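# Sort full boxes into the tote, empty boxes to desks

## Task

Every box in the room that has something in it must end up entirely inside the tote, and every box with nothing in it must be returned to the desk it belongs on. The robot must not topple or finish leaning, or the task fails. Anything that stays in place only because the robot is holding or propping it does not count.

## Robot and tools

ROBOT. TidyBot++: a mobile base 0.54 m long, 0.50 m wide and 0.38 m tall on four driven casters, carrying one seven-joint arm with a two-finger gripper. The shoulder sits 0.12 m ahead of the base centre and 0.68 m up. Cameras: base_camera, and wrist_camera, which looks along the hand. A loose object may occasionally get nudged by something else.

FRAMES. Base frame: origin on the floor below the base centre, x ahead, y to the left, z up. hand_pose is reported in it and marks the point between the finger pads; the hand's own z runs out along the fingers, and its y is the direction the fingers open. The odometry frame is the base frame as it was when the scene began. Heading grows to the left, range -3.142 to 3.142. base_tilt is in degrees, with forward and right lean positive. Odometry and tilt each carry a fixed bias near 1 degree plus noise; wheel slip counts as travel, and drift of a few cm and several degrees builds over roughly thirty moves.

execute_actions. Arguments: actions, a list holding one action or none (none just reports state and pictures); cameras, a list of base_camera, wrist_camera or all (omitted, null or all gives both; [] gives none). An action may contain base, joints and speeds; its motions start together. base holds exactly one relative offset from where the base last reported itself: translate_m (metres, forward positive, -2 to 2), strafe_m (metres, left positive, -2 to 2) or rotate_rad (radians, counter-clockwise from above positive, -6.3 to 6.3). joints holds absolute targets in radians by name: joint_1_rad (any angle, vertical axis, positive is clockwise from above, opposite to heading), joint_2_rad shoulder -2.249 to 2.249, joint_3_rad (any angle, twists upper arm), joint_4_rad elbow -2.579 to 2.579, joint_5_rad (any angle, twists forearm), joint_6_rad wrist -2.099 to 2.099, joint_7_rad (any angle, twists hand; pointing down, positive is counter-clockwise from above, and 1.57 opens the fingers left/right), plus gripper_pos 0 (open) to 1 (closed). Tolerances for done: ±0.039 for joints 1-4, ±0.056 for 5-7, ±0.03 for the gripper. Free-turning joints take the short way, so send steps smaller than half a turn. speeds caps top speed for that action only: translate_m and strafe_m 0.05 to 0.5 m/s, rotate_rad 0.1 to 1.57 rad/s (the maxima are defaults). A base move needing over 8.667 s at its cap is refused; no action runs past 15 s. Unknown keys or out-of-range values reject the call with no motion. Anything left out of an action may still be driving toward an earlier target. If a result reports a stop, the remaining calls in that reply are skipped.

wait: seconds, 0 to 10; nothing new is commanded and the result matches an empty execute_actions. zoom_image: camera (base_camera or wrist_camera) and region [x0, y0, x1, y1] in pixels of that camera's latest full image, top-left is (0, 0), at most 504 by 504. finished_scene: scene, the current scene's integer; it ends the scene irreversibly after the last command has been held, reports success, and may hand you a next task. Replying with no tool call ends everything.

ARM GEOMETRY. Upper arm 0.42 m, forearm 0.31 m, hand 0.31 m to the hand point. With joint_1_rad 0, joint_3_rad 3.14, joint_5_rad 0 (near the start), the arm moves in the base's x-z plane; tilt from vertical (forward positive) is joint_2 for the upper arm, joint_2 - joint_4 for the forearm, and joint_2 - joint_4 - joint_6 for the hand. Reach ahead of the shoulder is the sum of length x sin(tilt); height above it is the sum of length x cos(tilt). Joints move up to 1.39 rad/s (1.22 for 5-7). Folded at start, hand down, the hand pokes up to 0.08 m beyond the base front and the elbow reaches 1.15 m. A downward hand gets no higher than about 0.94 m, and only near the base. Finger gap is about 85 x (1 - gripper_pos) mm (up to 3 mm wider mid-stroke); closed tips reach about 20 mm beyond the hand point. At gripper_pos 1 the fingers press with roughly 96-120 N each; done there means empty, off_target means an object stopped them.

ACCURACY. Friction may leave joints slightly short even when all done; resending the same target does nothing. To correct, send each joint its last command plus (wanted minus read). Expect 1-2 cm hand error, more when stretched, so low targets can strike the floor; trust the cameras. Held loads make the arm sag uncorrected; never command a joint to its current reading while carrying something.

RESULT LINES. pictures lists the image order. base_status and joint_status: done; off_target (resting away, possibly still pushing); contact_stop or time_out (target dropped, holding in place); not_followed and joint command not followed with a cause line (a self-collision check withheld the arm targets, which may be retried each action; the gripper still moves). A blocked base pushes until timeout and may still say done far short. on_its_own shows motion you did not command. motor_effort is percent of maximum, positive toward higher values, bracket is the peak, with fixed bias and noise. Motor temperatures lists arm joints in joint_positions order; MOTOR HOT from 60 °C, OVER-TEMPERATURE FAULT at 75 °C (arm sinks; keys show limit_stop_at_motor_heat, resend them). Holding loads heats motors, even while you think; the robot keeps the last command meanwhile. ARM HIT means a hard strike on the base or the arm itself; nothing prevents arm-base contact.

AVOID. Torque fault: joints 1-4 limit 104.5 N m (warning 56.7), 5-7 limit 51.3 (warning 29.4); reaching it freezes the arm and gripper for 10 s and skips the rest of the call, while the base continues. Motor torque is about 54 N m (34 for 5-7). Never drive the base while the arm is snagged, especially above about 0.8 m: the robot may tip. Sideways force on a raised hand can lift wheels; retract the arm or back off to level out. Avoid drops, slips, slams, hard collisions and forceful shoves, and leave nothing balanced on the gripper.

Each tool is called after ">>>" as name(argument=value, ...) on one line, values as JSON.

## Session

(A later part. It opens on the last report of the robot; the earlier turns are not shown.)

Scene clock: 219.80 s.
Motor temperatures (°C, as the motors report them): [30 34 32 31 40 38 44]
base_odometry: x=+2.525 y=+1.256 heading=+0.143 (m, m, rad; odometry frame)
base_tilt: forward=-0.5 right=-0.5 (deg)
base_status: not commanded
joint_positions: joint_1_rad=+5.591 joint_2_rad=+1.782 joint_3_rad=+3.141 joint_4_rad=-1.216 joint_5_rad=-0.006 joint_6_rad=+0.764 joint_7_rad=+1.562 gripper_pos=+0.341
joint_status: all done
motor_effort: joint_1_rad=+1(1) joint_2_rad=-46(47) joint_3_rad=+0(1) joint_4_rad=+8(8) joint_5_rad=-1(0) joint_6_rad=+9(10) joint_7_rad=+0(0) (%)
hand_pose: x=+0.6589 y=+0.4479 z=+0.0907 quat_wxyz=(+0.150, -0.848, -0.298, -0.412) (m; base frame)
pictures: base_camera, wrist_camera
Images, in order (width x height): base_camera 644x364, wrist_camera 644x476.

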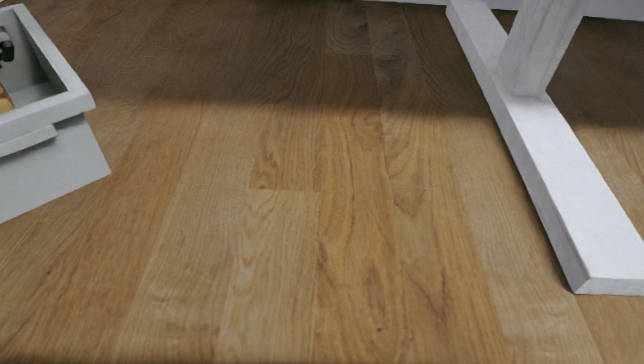

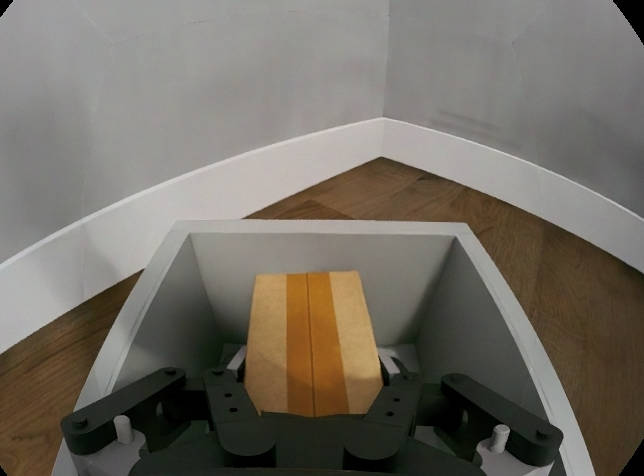

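>>> execute_actions(actions=[{"joints":{"joint_2_rad":1.785,"gripper_pos":0.17}}], cameras=["wrist_camera"])

>>> execute_actions(actions=[{"joints":{"joint_2_rad":1.5,"joint_4_rad":-1.55}}], cameras=["wrist_camera"])

Scene clock: 221.40 s.
Motor temperatures (°C, as the motors report them): [30 34 32 31 40 38 44]
base_odometry: x=+2.525 y=+1.256 heading=+0.143 (m, m, rad; odometry frame)
base_tilt: forward=-0.5 right=-0.5 (deg)
base_status: not commanded
joint_positions: joint_1_rad=+5.591 joint_2_rad=+1.783 joint_3_rad=+3.141 joint_4_rad=-1.212 joint_5_rad=-0.006 joint_6_rad=+0.764 joint_7_rad=+1.562 gripper_pos=+0.170
joint_status: all done
motor_effort: joint_1_rad=+0(1) joint_2_rad=-42(45) joint_3_rad=-1(1) joint_4_rad=+6(7) joint_5_rad=-1(1) joint_6_rad=+6(8) joint_7_rad=+0(0) (%)
hand_pose: x=+0.6604 y=+0.4488 z=+0.0913 quat_wxyz=(+0.150, -0.847, -0.298, -0.413) (m; base frame)
pictures: wrist_camera
Images, in order (width x height): wrist_camera 644x476.

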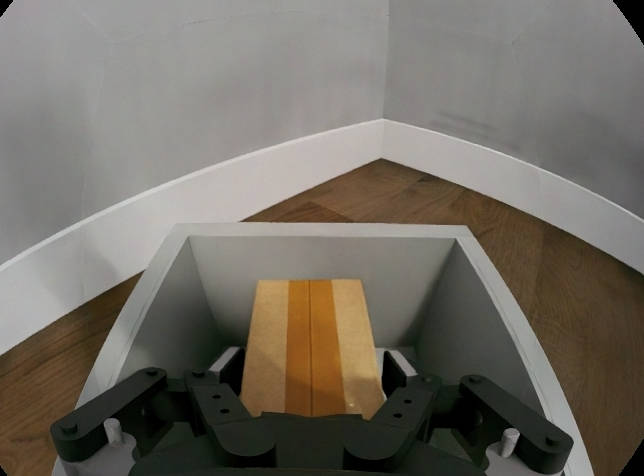

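Scene clock: 222.90 s.
Motor temperatures (°C, as the motors report them): [30 34 32 31 40 38 44]
base_odometry: x=+2.525 y=+1.256 heading=+0.143 (m, m, rad; odometry frame)
base_tilt: forward=-0.5 right=-0.5 (deg)
base_status: not commanded
joint_positions: joint_1_rad=+5.591 joint_2_rad=+1.501 joint_3_rad=+3.141 joint_4_rad=-1.526 joint_5_rad=-0.006 joint_6_rad=+0.764 joint_7_rad=+1.562 gripper_pos=+0.170
joint_status: all done
motor_effort: joint_1_rad=+1(0) joint_2_rad=-43(44) joint_3_rad=-1(1) joint_4_rad=+5(6) joint_5_rad=+0(0) joint_6_rad=+7(7) joint_7_rad=-1(1) (%)
hand_pose: x=+0.6541 y=+0.4435 z=+0.1998 quat_wxyz=(+0.145, -0.854, -0.300, -0.399) (m; base frame)
pictures: wrist_camera
Images, in order (width x height): wrist_camera 644x476.

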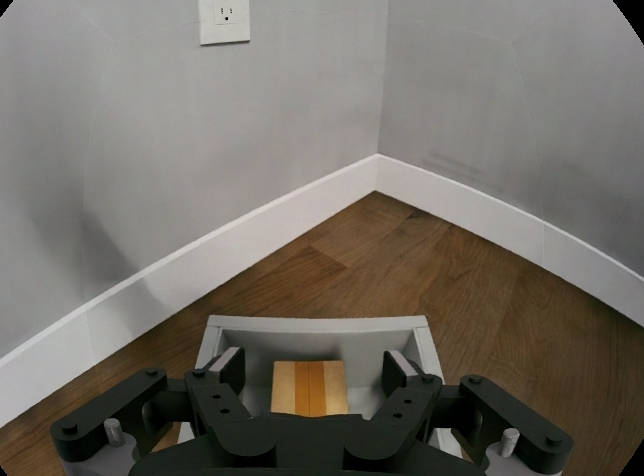

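>>> execute_actions(actions=[{"joints":{"joint_2_rad":0.1,"joint_4_rad":-0.59,"joint_6_rad":-1.2,"gripper_pos":0.0}}], cameras=[])

>>> execute_actions(actions=[{"base":{"strafe_m":-1.05},"joints":{"joint_1_rad":0.50,"joint_2_rad":0.125,"joint_6_rad":-2.0}}])

Scene clock: 228.43 s.
Motor temperatures (°C, as the motors report them): [30 34 32 31 40 38 44]
base_odometry: x=+2.525 y=+1.256 heading=+0.143 (m, m, rad; odometry frame)
base_tilt: forward=-0.5 right=-0.5 (deg)
base_status: not commanded
joint_positions: joint_1_rad=+5.591 joint_2_rad=+0.096 joint_3_rad=+3.141 joint_4_rad=-0.603 joint_5_rad=-0.006 joint_6_rad=-1.159 joint_7_rad=+1.562 gripper_pos=+0.000
joint_status: all done
motor_effort: joint_1_rad=+0(0) joint_2_rad=-19(52) joint_3_rad=+0(1) joint_4_rad=+15(20) joint_5_rad=-1(1) joint_6_rad=+8(8) joint_7_rad=+0(1) (%)
hand_pose: x=+0.5338 y=+0.3478 z=+1.2528 quat_wxyz=(+0.208, -0.755, -0.269, -0.561) (m; base frame)
pictures: none
No camera images: the call's "cameras" was empty. Leave "cameras" out to get every camera's image.

Scene clock: 232.10 s.
Motor temperatures (°C, as the motors report them): [30 34 32 31 40 38 44]
base_odometry: x=+2.675 y=+0.217 heading=+0.143 (m, m, rad; odometry frame)
base_tilt: forward=-0.5 right=-0.4 (deg)
base_status: done
joint_positions: joint_1_rad=+6.778 joint_2_rad=+0.119 joint_3_rad=+3.146 joint_4_rad=-0.603 joint_5_rad=-0.007 joint_6_rad=-1.960 joint_7_rad=+1.562 gripper_pos=+0.000
joint_status: all done
motor_effort: joint_1_rad=+0(3) joint_2_rad=-18(23) joint_3_rad=+0(2) joint_4_rad=+13(16) joint_5_rad=+0(1) joint_6_rad=+3(8) joint_7_rad=+0(0) (%)
hand_pose: x=+0.4685 y=-0.1864 z=+1.0564 quat_wxyz=(-0.053, -0.943, +0.243, -0.222) (m; base frame)
pictures: base_camera, wrist_camera
Images, in order (width x height): base_camera 644x364, wrist_camera 644x476.

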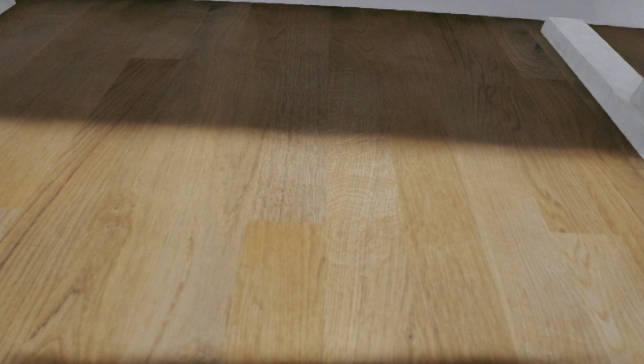

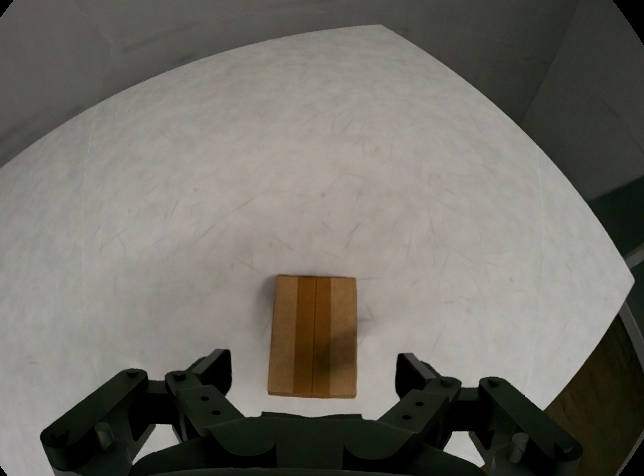

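>>> execute_actions(actions=[{"joints":{"joint_2_rad":0.165,"joint_4_rad":-0.812,"joint_6_rad":-1.80}}], cameras=["wrist_camera"])

Scene clock: 234.43 s.
Motor temperatures (°C, as the motors report them): [30 34 32 31 40 38 44]
base_odometry: x=+2.675 y=+0.217 heading=+0.143 (m, m, rad; odometry frame)
base_tilt: forward=-0.5 right=-0.4 (deg)
base_status: not commanded
joint_positions: joint_1_rad=+6.778 joint_2_rad=+0.166 joint_3_rad=+3.146 joint_4_rad=-0.795 joint_5_rad=-0.007 joint_6_rad=-1.839 joint_7_rad=+1.562 gripper_pos=+0.000
joint_status: all done
motor_effort: joint_1_rad=+0(0) joint_2_rad=-22(24) joint_3_rad=-1(1) joint_4_rad=+15(16) joint_5_rad=-1(0) joint_6_rad=+3(4) joint_7_rad=+0(0) (%)
hand_pose: x=+0.4995 y=-0.2031 z=+0.9835 quat_wxyz=(-0.039, -0.954, +0.246, -0.165) (m; base frame)
pictures: wrist_camera
Images, in order (width x height): wrist_camera 644x476.

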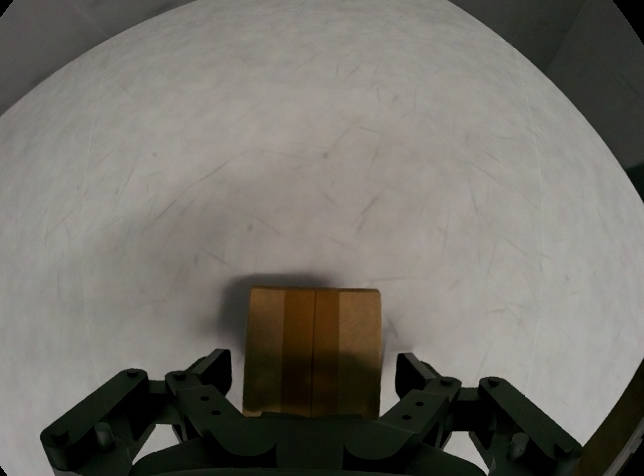

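>>> execute_actions(actions=[{"joints":{"gripper_pos":1.0}}], cameras=["wrist_camera"])

>>> execute_actions(actions=[{"joints":{"joint_2_rad":0.0}}], cameras=[])

>>> execute_actions(actions=[{"base":{"strafe_m":1.05},"joints":{"joint_1_rad":-0.70,"joint_2_rad":-0.2,"joint_4_rad":-1.2,"joint_6_rad":-0.6}}])

Scene clock: 236.57 s.
Motor temperatures (°C, as the motors report them): [30 34 32 31 40 38 44]
base_odometry: x=+2.675 y=+0.217 heading=+0.143 (m, m, rad; odometry frame)
base_tilt: forward=-0.5 right=-0.4 (deg)
base_status: not commanded
joint_positions: joint_1_rad=+6.778 joint_2_rad=+0.163 joint_3_rad=+3.146 joint_4_rad=-0.797 joint_5_rad=-0.007 joint_6_rad=-1.837 joint_7_rad=+1.562 gripper_pos=+0.350
joint_status: gripper_pos off_target (ended at +0.350, target +1.000)
motor_effort: joint_1_rad=+1(1) joint_2_rad=-22(26) joint_3_rad=+0(0) joint_4_rad=+13(17) joint_5_rad=-1(1) joint_6_rad=+2(4) joint_7_rad=+0(1) (%)
hand_pose: x=+0.4992 y=-0.2029 z=+0.9842 quat_wxyz=(-0.039, -0.954, +0.246, -0.167) (m; base frame)
pictures: wrist_camera
Images, in order (width x height): wrist_camera 644x476.

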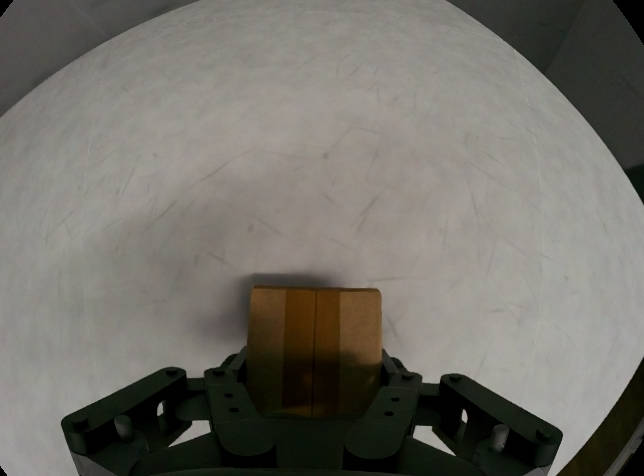

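Scene clock: 238.00 s.
Motor temperatures (°C, as the motors report them): [30 34 32 31 40 38 44]
base_odometry: x=+2.675 y=+0.217 heading=+0.143 (m, m, rad; odometry frame)
base_tilt: forward=-0.5 right=-0.5 (deg)
base_status: not commanded
joint_positions: joint_1_rad=+6.778 joint_2_rad=+0.006 joint_3_rad=+3.146 joint_4_rad=-0.811 joint_5_rad=-0.007 joint_6_rad=-1.837 joint_7_rad=+1.562 gripper_pos=+0.350
joint_status: all done
motor_effort: joint_1_rad=+1(1) joint_2_rad=-17(28) joint_3_rad=+0(0) joint_4_rad=+16(18) joint_5_rad=+0(0) joint_6_rad=+5(6) joint_7_rad=+0(1) (%)
hand_pose: x=+0.4523 y=-0.1776 z=+1.0427 quat_wxyz=(-0.056, -0.940, +0.242, -0.235) (m; base frame)
pictures: none
No camera images: the call's "cameras" was empty. Leave "cameras" out to get every camera's image.

Scene clock: 241.60 s.
Motor temperatures (°C, as the motors report them): [30 34 32 31 40 38 44]
base_odometry: x=+2.525 y=+1.256 heading=+0.144 (m, m, rad; odometry frame)
base_tilt: forward=-0.5 right=-0.4 (deg)
base_status: done
joint_positions: joint_1_rad=+5.591 joint_2_rad=-0.175 joint_3_rad=+3.154 joint_4_rad=-1.197 joint_5_rad=-0.007 joint_6_rad=-0.658 joint_7_rad=+1.562 gripper_pos=+0.351
joint_status: joint_6_rad off_target (ended at -0.658, target -0.600); the others done
motor_effort: joint_1_rad=+0(2) joint_2_rad=-16(20) joint_3_rad=+0(2) joint_4_rad=+22(22) joint_5_rad=+0(2) joint_6_rad=+12(10) joint_7_rad=+0(0) (%)
hand_pose: x=+0.5100 y=+0.3184 z=+1.2265 quat_wxyz=(+0.230, -0.703, -0.244, -0.627) (m; base frame)
pictures: base_camera, wrist_camera
Images, in order (width x height): base_camera 644x364, wrist_camera 644x476.

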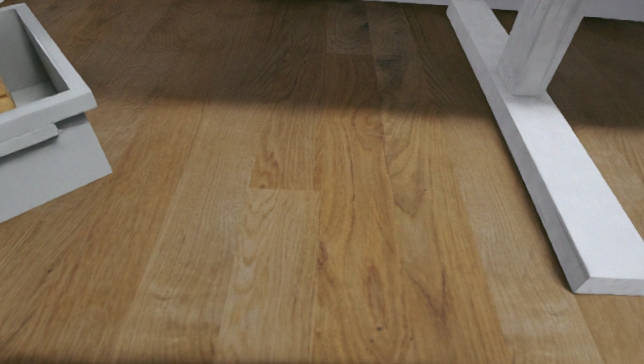

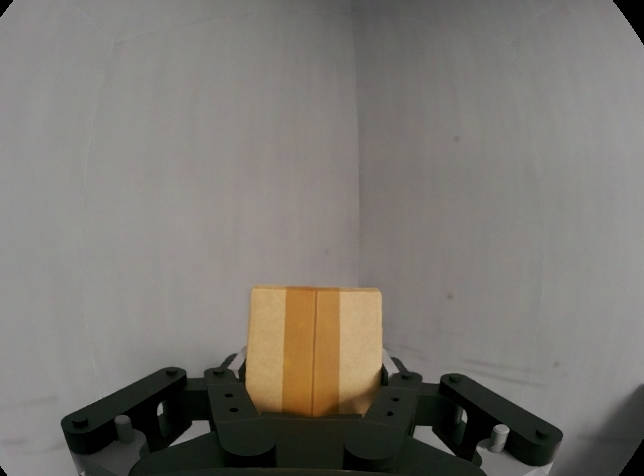

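>>> wait(seconds=0)

Scene clock: 242.40 s.
Motor temperatures (°C, as the motors report them): [30 34 32 31 40 38 44]
base_odometry: x=+2.525 y=+1.256 heading=+0.144 (m, m, rad; odometry frame)
base_tilt: forward=-0.5 right=-0.5 (deg)
base_status: done
joint_positions: joint_1_rad=+5.591 joint_2_rad=-0.175 joint_3_rad=+3.154 joint_4_rad=-1.197 joint_5_rad=-0.007 joint_6_rad=-0.658 joint_7_rad=+1.562 gripper_pos=+0.351
joint_status: joint_6_rad off_target (ended at -0.658, target -0.600); the others done
motor_effort: joint_1_rad=+1(2) joint_2_rad=-17(20) joint_3_rad=+0(2) joint_4_rad=+22(22) joint_5_rad=-1(2) joint_6_rad=+11(10) joint_7_rad=+0(0) (%)
hand_pose: x=+0.5100 y=+0.3184 z=+1.2265 quat_wxyz=(+0.230, -0.703, -0.244, -0.627) (m; base frame)
pictures: base_camera, wrist_camera
Images, in order (width x height): base_camera 644x364, wrist_camera 644x476.

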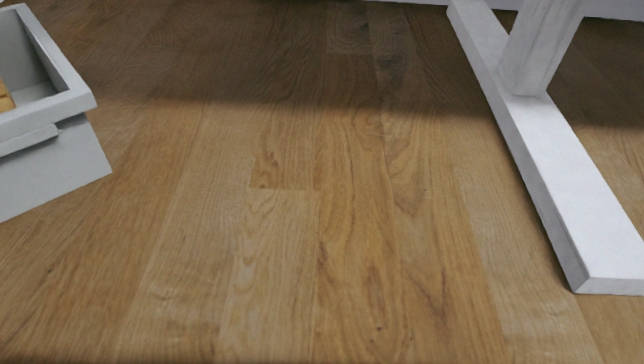

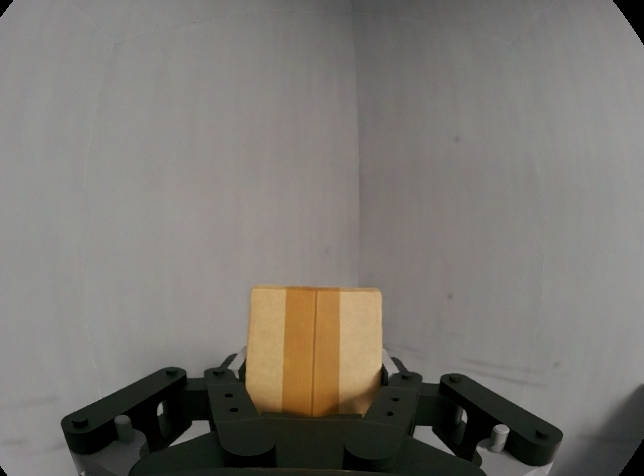

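>>> execute_actions(actions=[{"joints":{"joint_2_rad":1.28,"joint_3_rad":3.122,"joint_4_rad":-1.585,"joint_6_rad":0.118}}])

Scene clock: 246.23 s.
Motor temperatures (°C, as the motors report them): [30 34 32 31 40 38 44]
base_odometry: x=+2.525 y=+1.256 heading=+0.144 (m, m, rad; odometry frame)
base_tilt: forward=-0.5 right=-0.5 (deg)
base_status: not commanded
joint_positions: joint_1_rad=+5.591 joint_2_rad=+1.295 joint_3_rad=+3.145 joint_4_rad=-1.570 joint_5_rad=-0.007 joint_6_rad=+0.070 joint_7_rad=+1.562 gripper_pos=+0.351
joint_status: all done
motor_effort: joint_1_rad=+0(1) joint_2_rad=-45(54) joint_3_rad=-1(1) joint_4_rad=+7(22) joint_5_rad=-1(1) joint_6_rad=+4(11) joint_7_rad=+0(0) (%)
hand_pose: x=+0.5786 y=+0.3806 z=+0.2015 quat_wxyz=(+0.058, -0.929, -0.327, -0.162) (m; base frame)
pictures: base_camera, wrist_camera
Images, in order (width x height): base_camera 644x364, wrist_camera 644x476.

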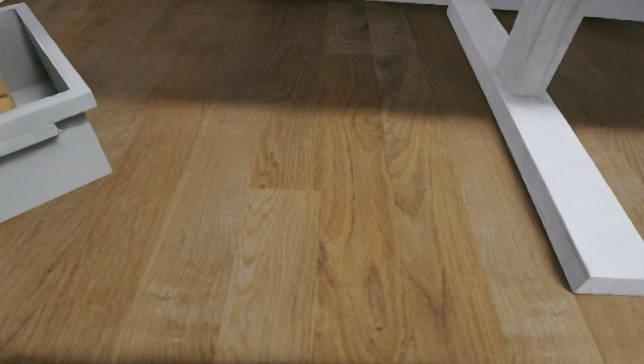

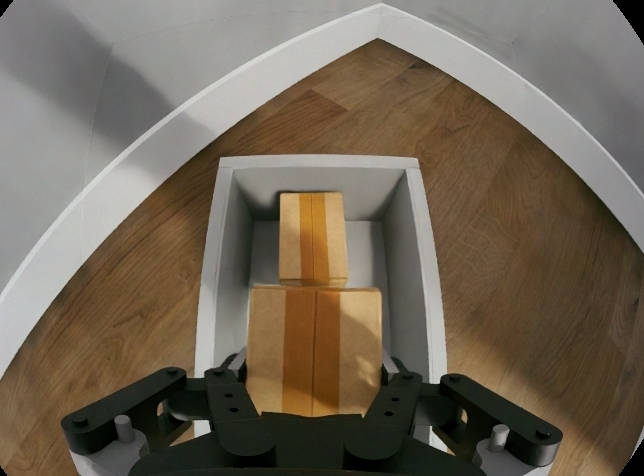

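>>> execute_actions(actions=[{"joints":{"joint_2_rad":1.462,"joint_4_rad":-1.44,"joint_6_rad":0.175}}], cameras=["wrist_camera"])

Scene clock: 248.90 s.
Motor temperatures (°C, as the motors report them): [30 34 32 31 40 38 44]
base_odometry: x=+2.525 y=+1.256 heading=+0.144 (m, m, rad; odometry frame)
base_tilt: forward=-0.5 right=-0.5 (deg)
base_status: not commanded
joint_positions: joint_1_rad=+5.591 joint_2_rad=+1.483 joint_3_rad=+3.144 joint_4_rad=-1.464 joint_5_rad=-0.007 joint_6_rad=+0.128 joint_7_rad=+1.562 gripper_pos=+0.351
joint_status: all done
motor_effort: joint_1_rad=+1(0) joint_2_rad=-45(49) joint_3_rad=-1(0) joint_4_rad=+5(7) joint_5_rad=+0(0) joint_6_rad=+3(4) joint_7_rad=+0(1) (%)
hand_pose: x=+0.5646 y=+0.3689 z=+0.1149 quat_wxyz=(+0.054, -0.931, -0.328, -0.151) (m; base frame)
pictures: wrist_camera
Images, in order (width x height): wrist_camera 644x476.

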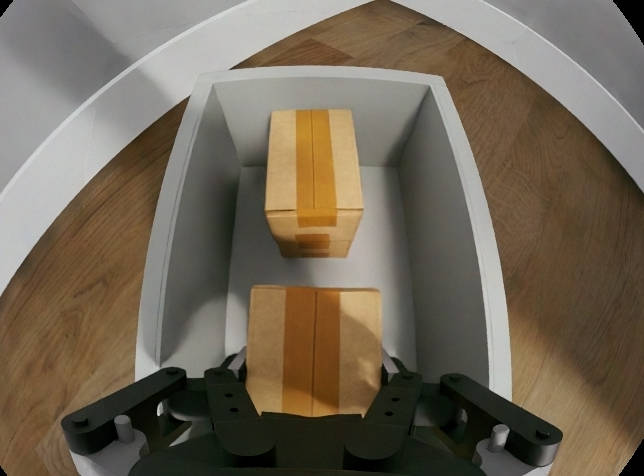

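>>> execute_actions(actions=[{"joints":{"joint_2_rad":1.638,"joint_4_rad":-1.228}}])

Scene clock: 250.93 s.
Motor temperatures (°C, as the motors report them): [30 34 32 31 40 38 44]
base_odometry: x=+2.525 y=+1.256 heading=+0.144 (m, m, rad; odometry frame)
base_tilt: forward=-0.5 right=-0.5 (deg)
base_status: not commanded
joint_positions: joint_1_rad=+5.591 joint_2_rad=+1.658 joint_3_rad=+3.144 joint_4_rad=-1.254 joint_5_rad=-0.007 joint_6_rad=+0.130 joint_7_rad=+1.562 gripper_pos=+0.351
joint_status: all done
motor_effort: joint_1_rad=+0(1) joint_2_rad=-46(48) joint_3_rad=-1(1) joint_4_rad=+6(8) joint_5_rad=-1(1) joint_6_rad=+4(5) joint_7_rad=+0(0) (%)
hand_pose: x=+0.5812 y=+0.3828 z=+0.0478 quat_wxyz=(+0.060, -0.928, -0.327, -0.168) (m; base frame)
pictures: base_camera, wrist_camera
Images, in order (width x height): base_camera 644x364, wrist_camera 644x476.

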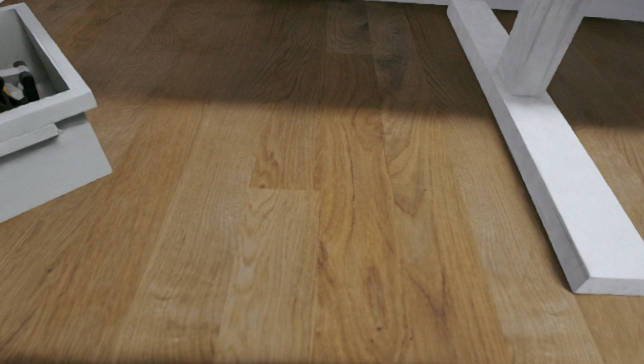

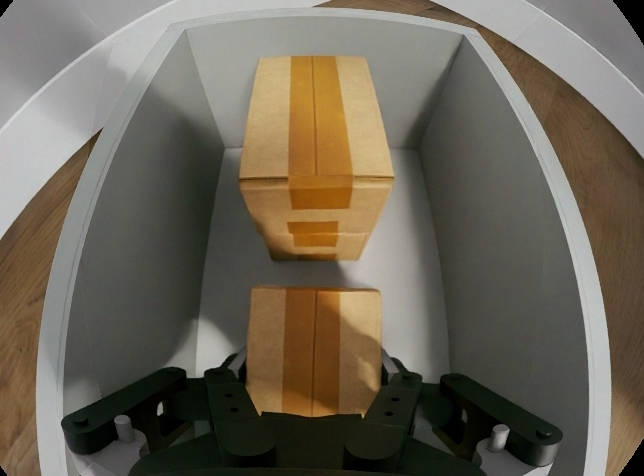

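>>> execute_actions(actions=[{"joints":{"joint_2_rad":1.678,"joint_4_rad":-1.208}}], cameras=["wrist_camera"])

Scene clock: 252.30 s.
Motor temperatures (°C, as the motors report them): [30 34 32 31 40 38 44]
base_odometry: x=+2.525 y=+1.256 heading=+0.144 (m, m, rad; odometry frame)
base_tilt: forward=-0.5 right=-0.5 (deg)
base_status: not commanded
joint_positions: joint_1_rad=+5.591 joint_2_rad=+1.679 joint_3_rad=+3.144 joint_4_rad=-1.231 joint_5_rad=-0.007 joint_6_rad=+0.132 joint_7_rad=+1.562 gripper_pos=+0.351
joint_status: all done
motor_effort: joint_1_rad=+0(0) joint_2_rad=-42(45) joint_3_rad=-1(1) joint_4_rad=+6(6) joint_5_rad=+0(1) joint_6_rad=+4(4) joint_7_rad=+1(0) (%)
hand_pose: x=+0.5815 y=+0.3838 z=+0.0392 quat_wxyz=(+0.061, -0.928, -0.327, -0.170) (m; base frame)
pictures: wrist_camera
Images, in order (width x height): wrist_camera 644x476.

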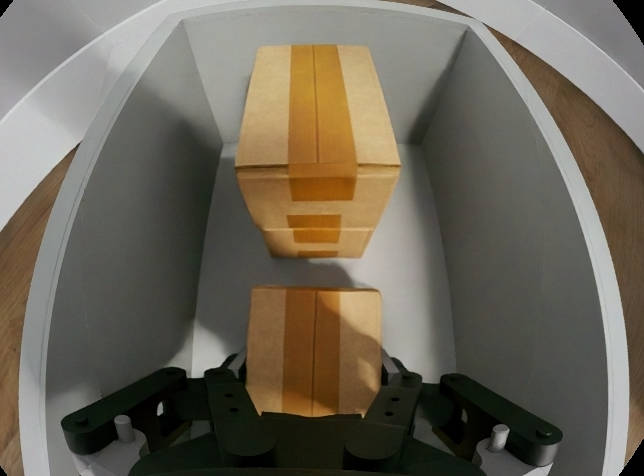

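>>> execute_actions(actions=[{"joints":{"gripper_pos":0.17}}], cameras=[])

>>> execute_actions(actions=[{"joints":{"joint_2_rad":1.25,"joint_4_rad":-1.62}}])

Scene clock: 254.07 s.
Motor temperatures (°C, as the motors report them): [30 34 32 31 40 38 44]
base_odometry: x=+2.525 y=+1.256 heading=+0.144 (m, m, rad; odometry frame)
base_tilt: forward=-0.5 right=-0.4 (deg)
base_status: not commanded
joint_positions: joint_1_rad=+5.591 joint_2_rad=+1.679 joint_3_rad=+3.143 joint_4_rad=-1.230 joint_5_rad=-0.007 joint_6_rad=+0.133 joint_7_rad=+1.562 gripper_pos=+0.170
joint_status: all done
motor_effort: joint_1_rad=+0(0) joint_2_rad=-42(44) joint_3_rad=-1(1) joint_4_rad=+5(6) joint_5_rad=+0(0) joint_6_rad=+3(3) joint_7_rad=+0(1) (%)
hand_pose: x=+0.5823 y=+0.3845 z=+0.0396 quat_wxyz=(+0.062, -0.927, -0.327, -0.171) (m; base frame)
pictures: none
No camera images: the call's "cameras" was empty. Leave "cameras" out to get every camera's image.

Scene clock: 255.77 s.
Motor temperatures (°C, as the motors report them): [30 34 32 31 40 38 44]
base_odometry: x=+2.525 y=+1.256 heading=+0.144 (m, m, rad; odometry frame)
base_tilt: forward=-0.5 right=-0.5 (deg)
base_status: not commanded
joint_positions: joint_1_rad=+5.591 joint_2_rad=+1.252 joint_3_rad=+3.143 joint_4_rad=-1.598 joint_5_rad=-0.007 joint_6_rad=+0.136 joint_7_rad=+1.562 gripper_pos=+0.170
joint_status: all done
motor_effort: joint_1_rad=+0(0) joint_2_rad=-42(45) joint_3_rad=+0(1) joint_4_rad=+6(7) joint_5_rad=+0(1) joint_6_rad=+3(4) joint_7_rad=+0(1) (%)
hand_pose: x=+0.5957 y=+0.3955 z=+0.2296 quat_wxyz=(+0.072, -0.922, -0.324, -0.200) (m; base frame)
pictures: base_camera, wrist_camera
Images, in order (width x height): base_camera 644x364, wrist_camera 644x476.

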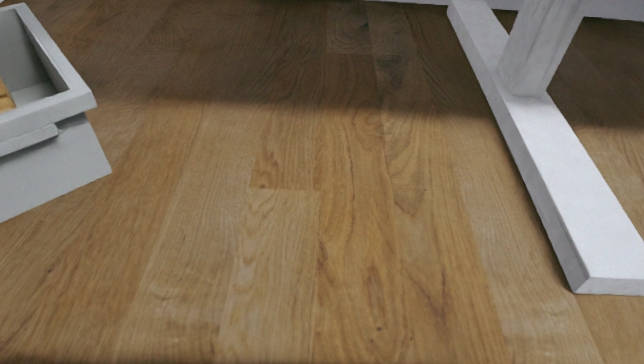

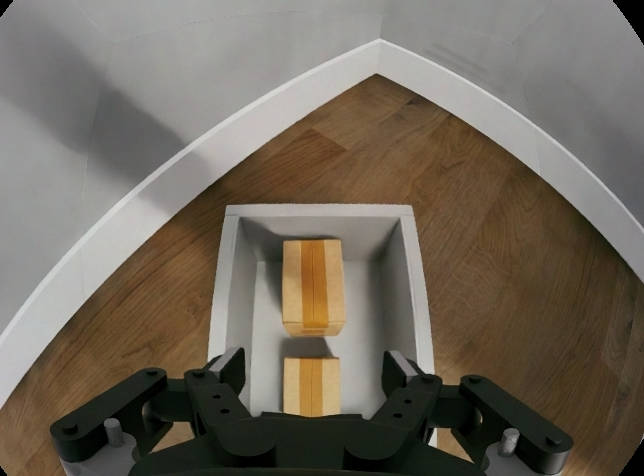

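>>> finished_scene(scene=1)

The scene is finished: the task was done.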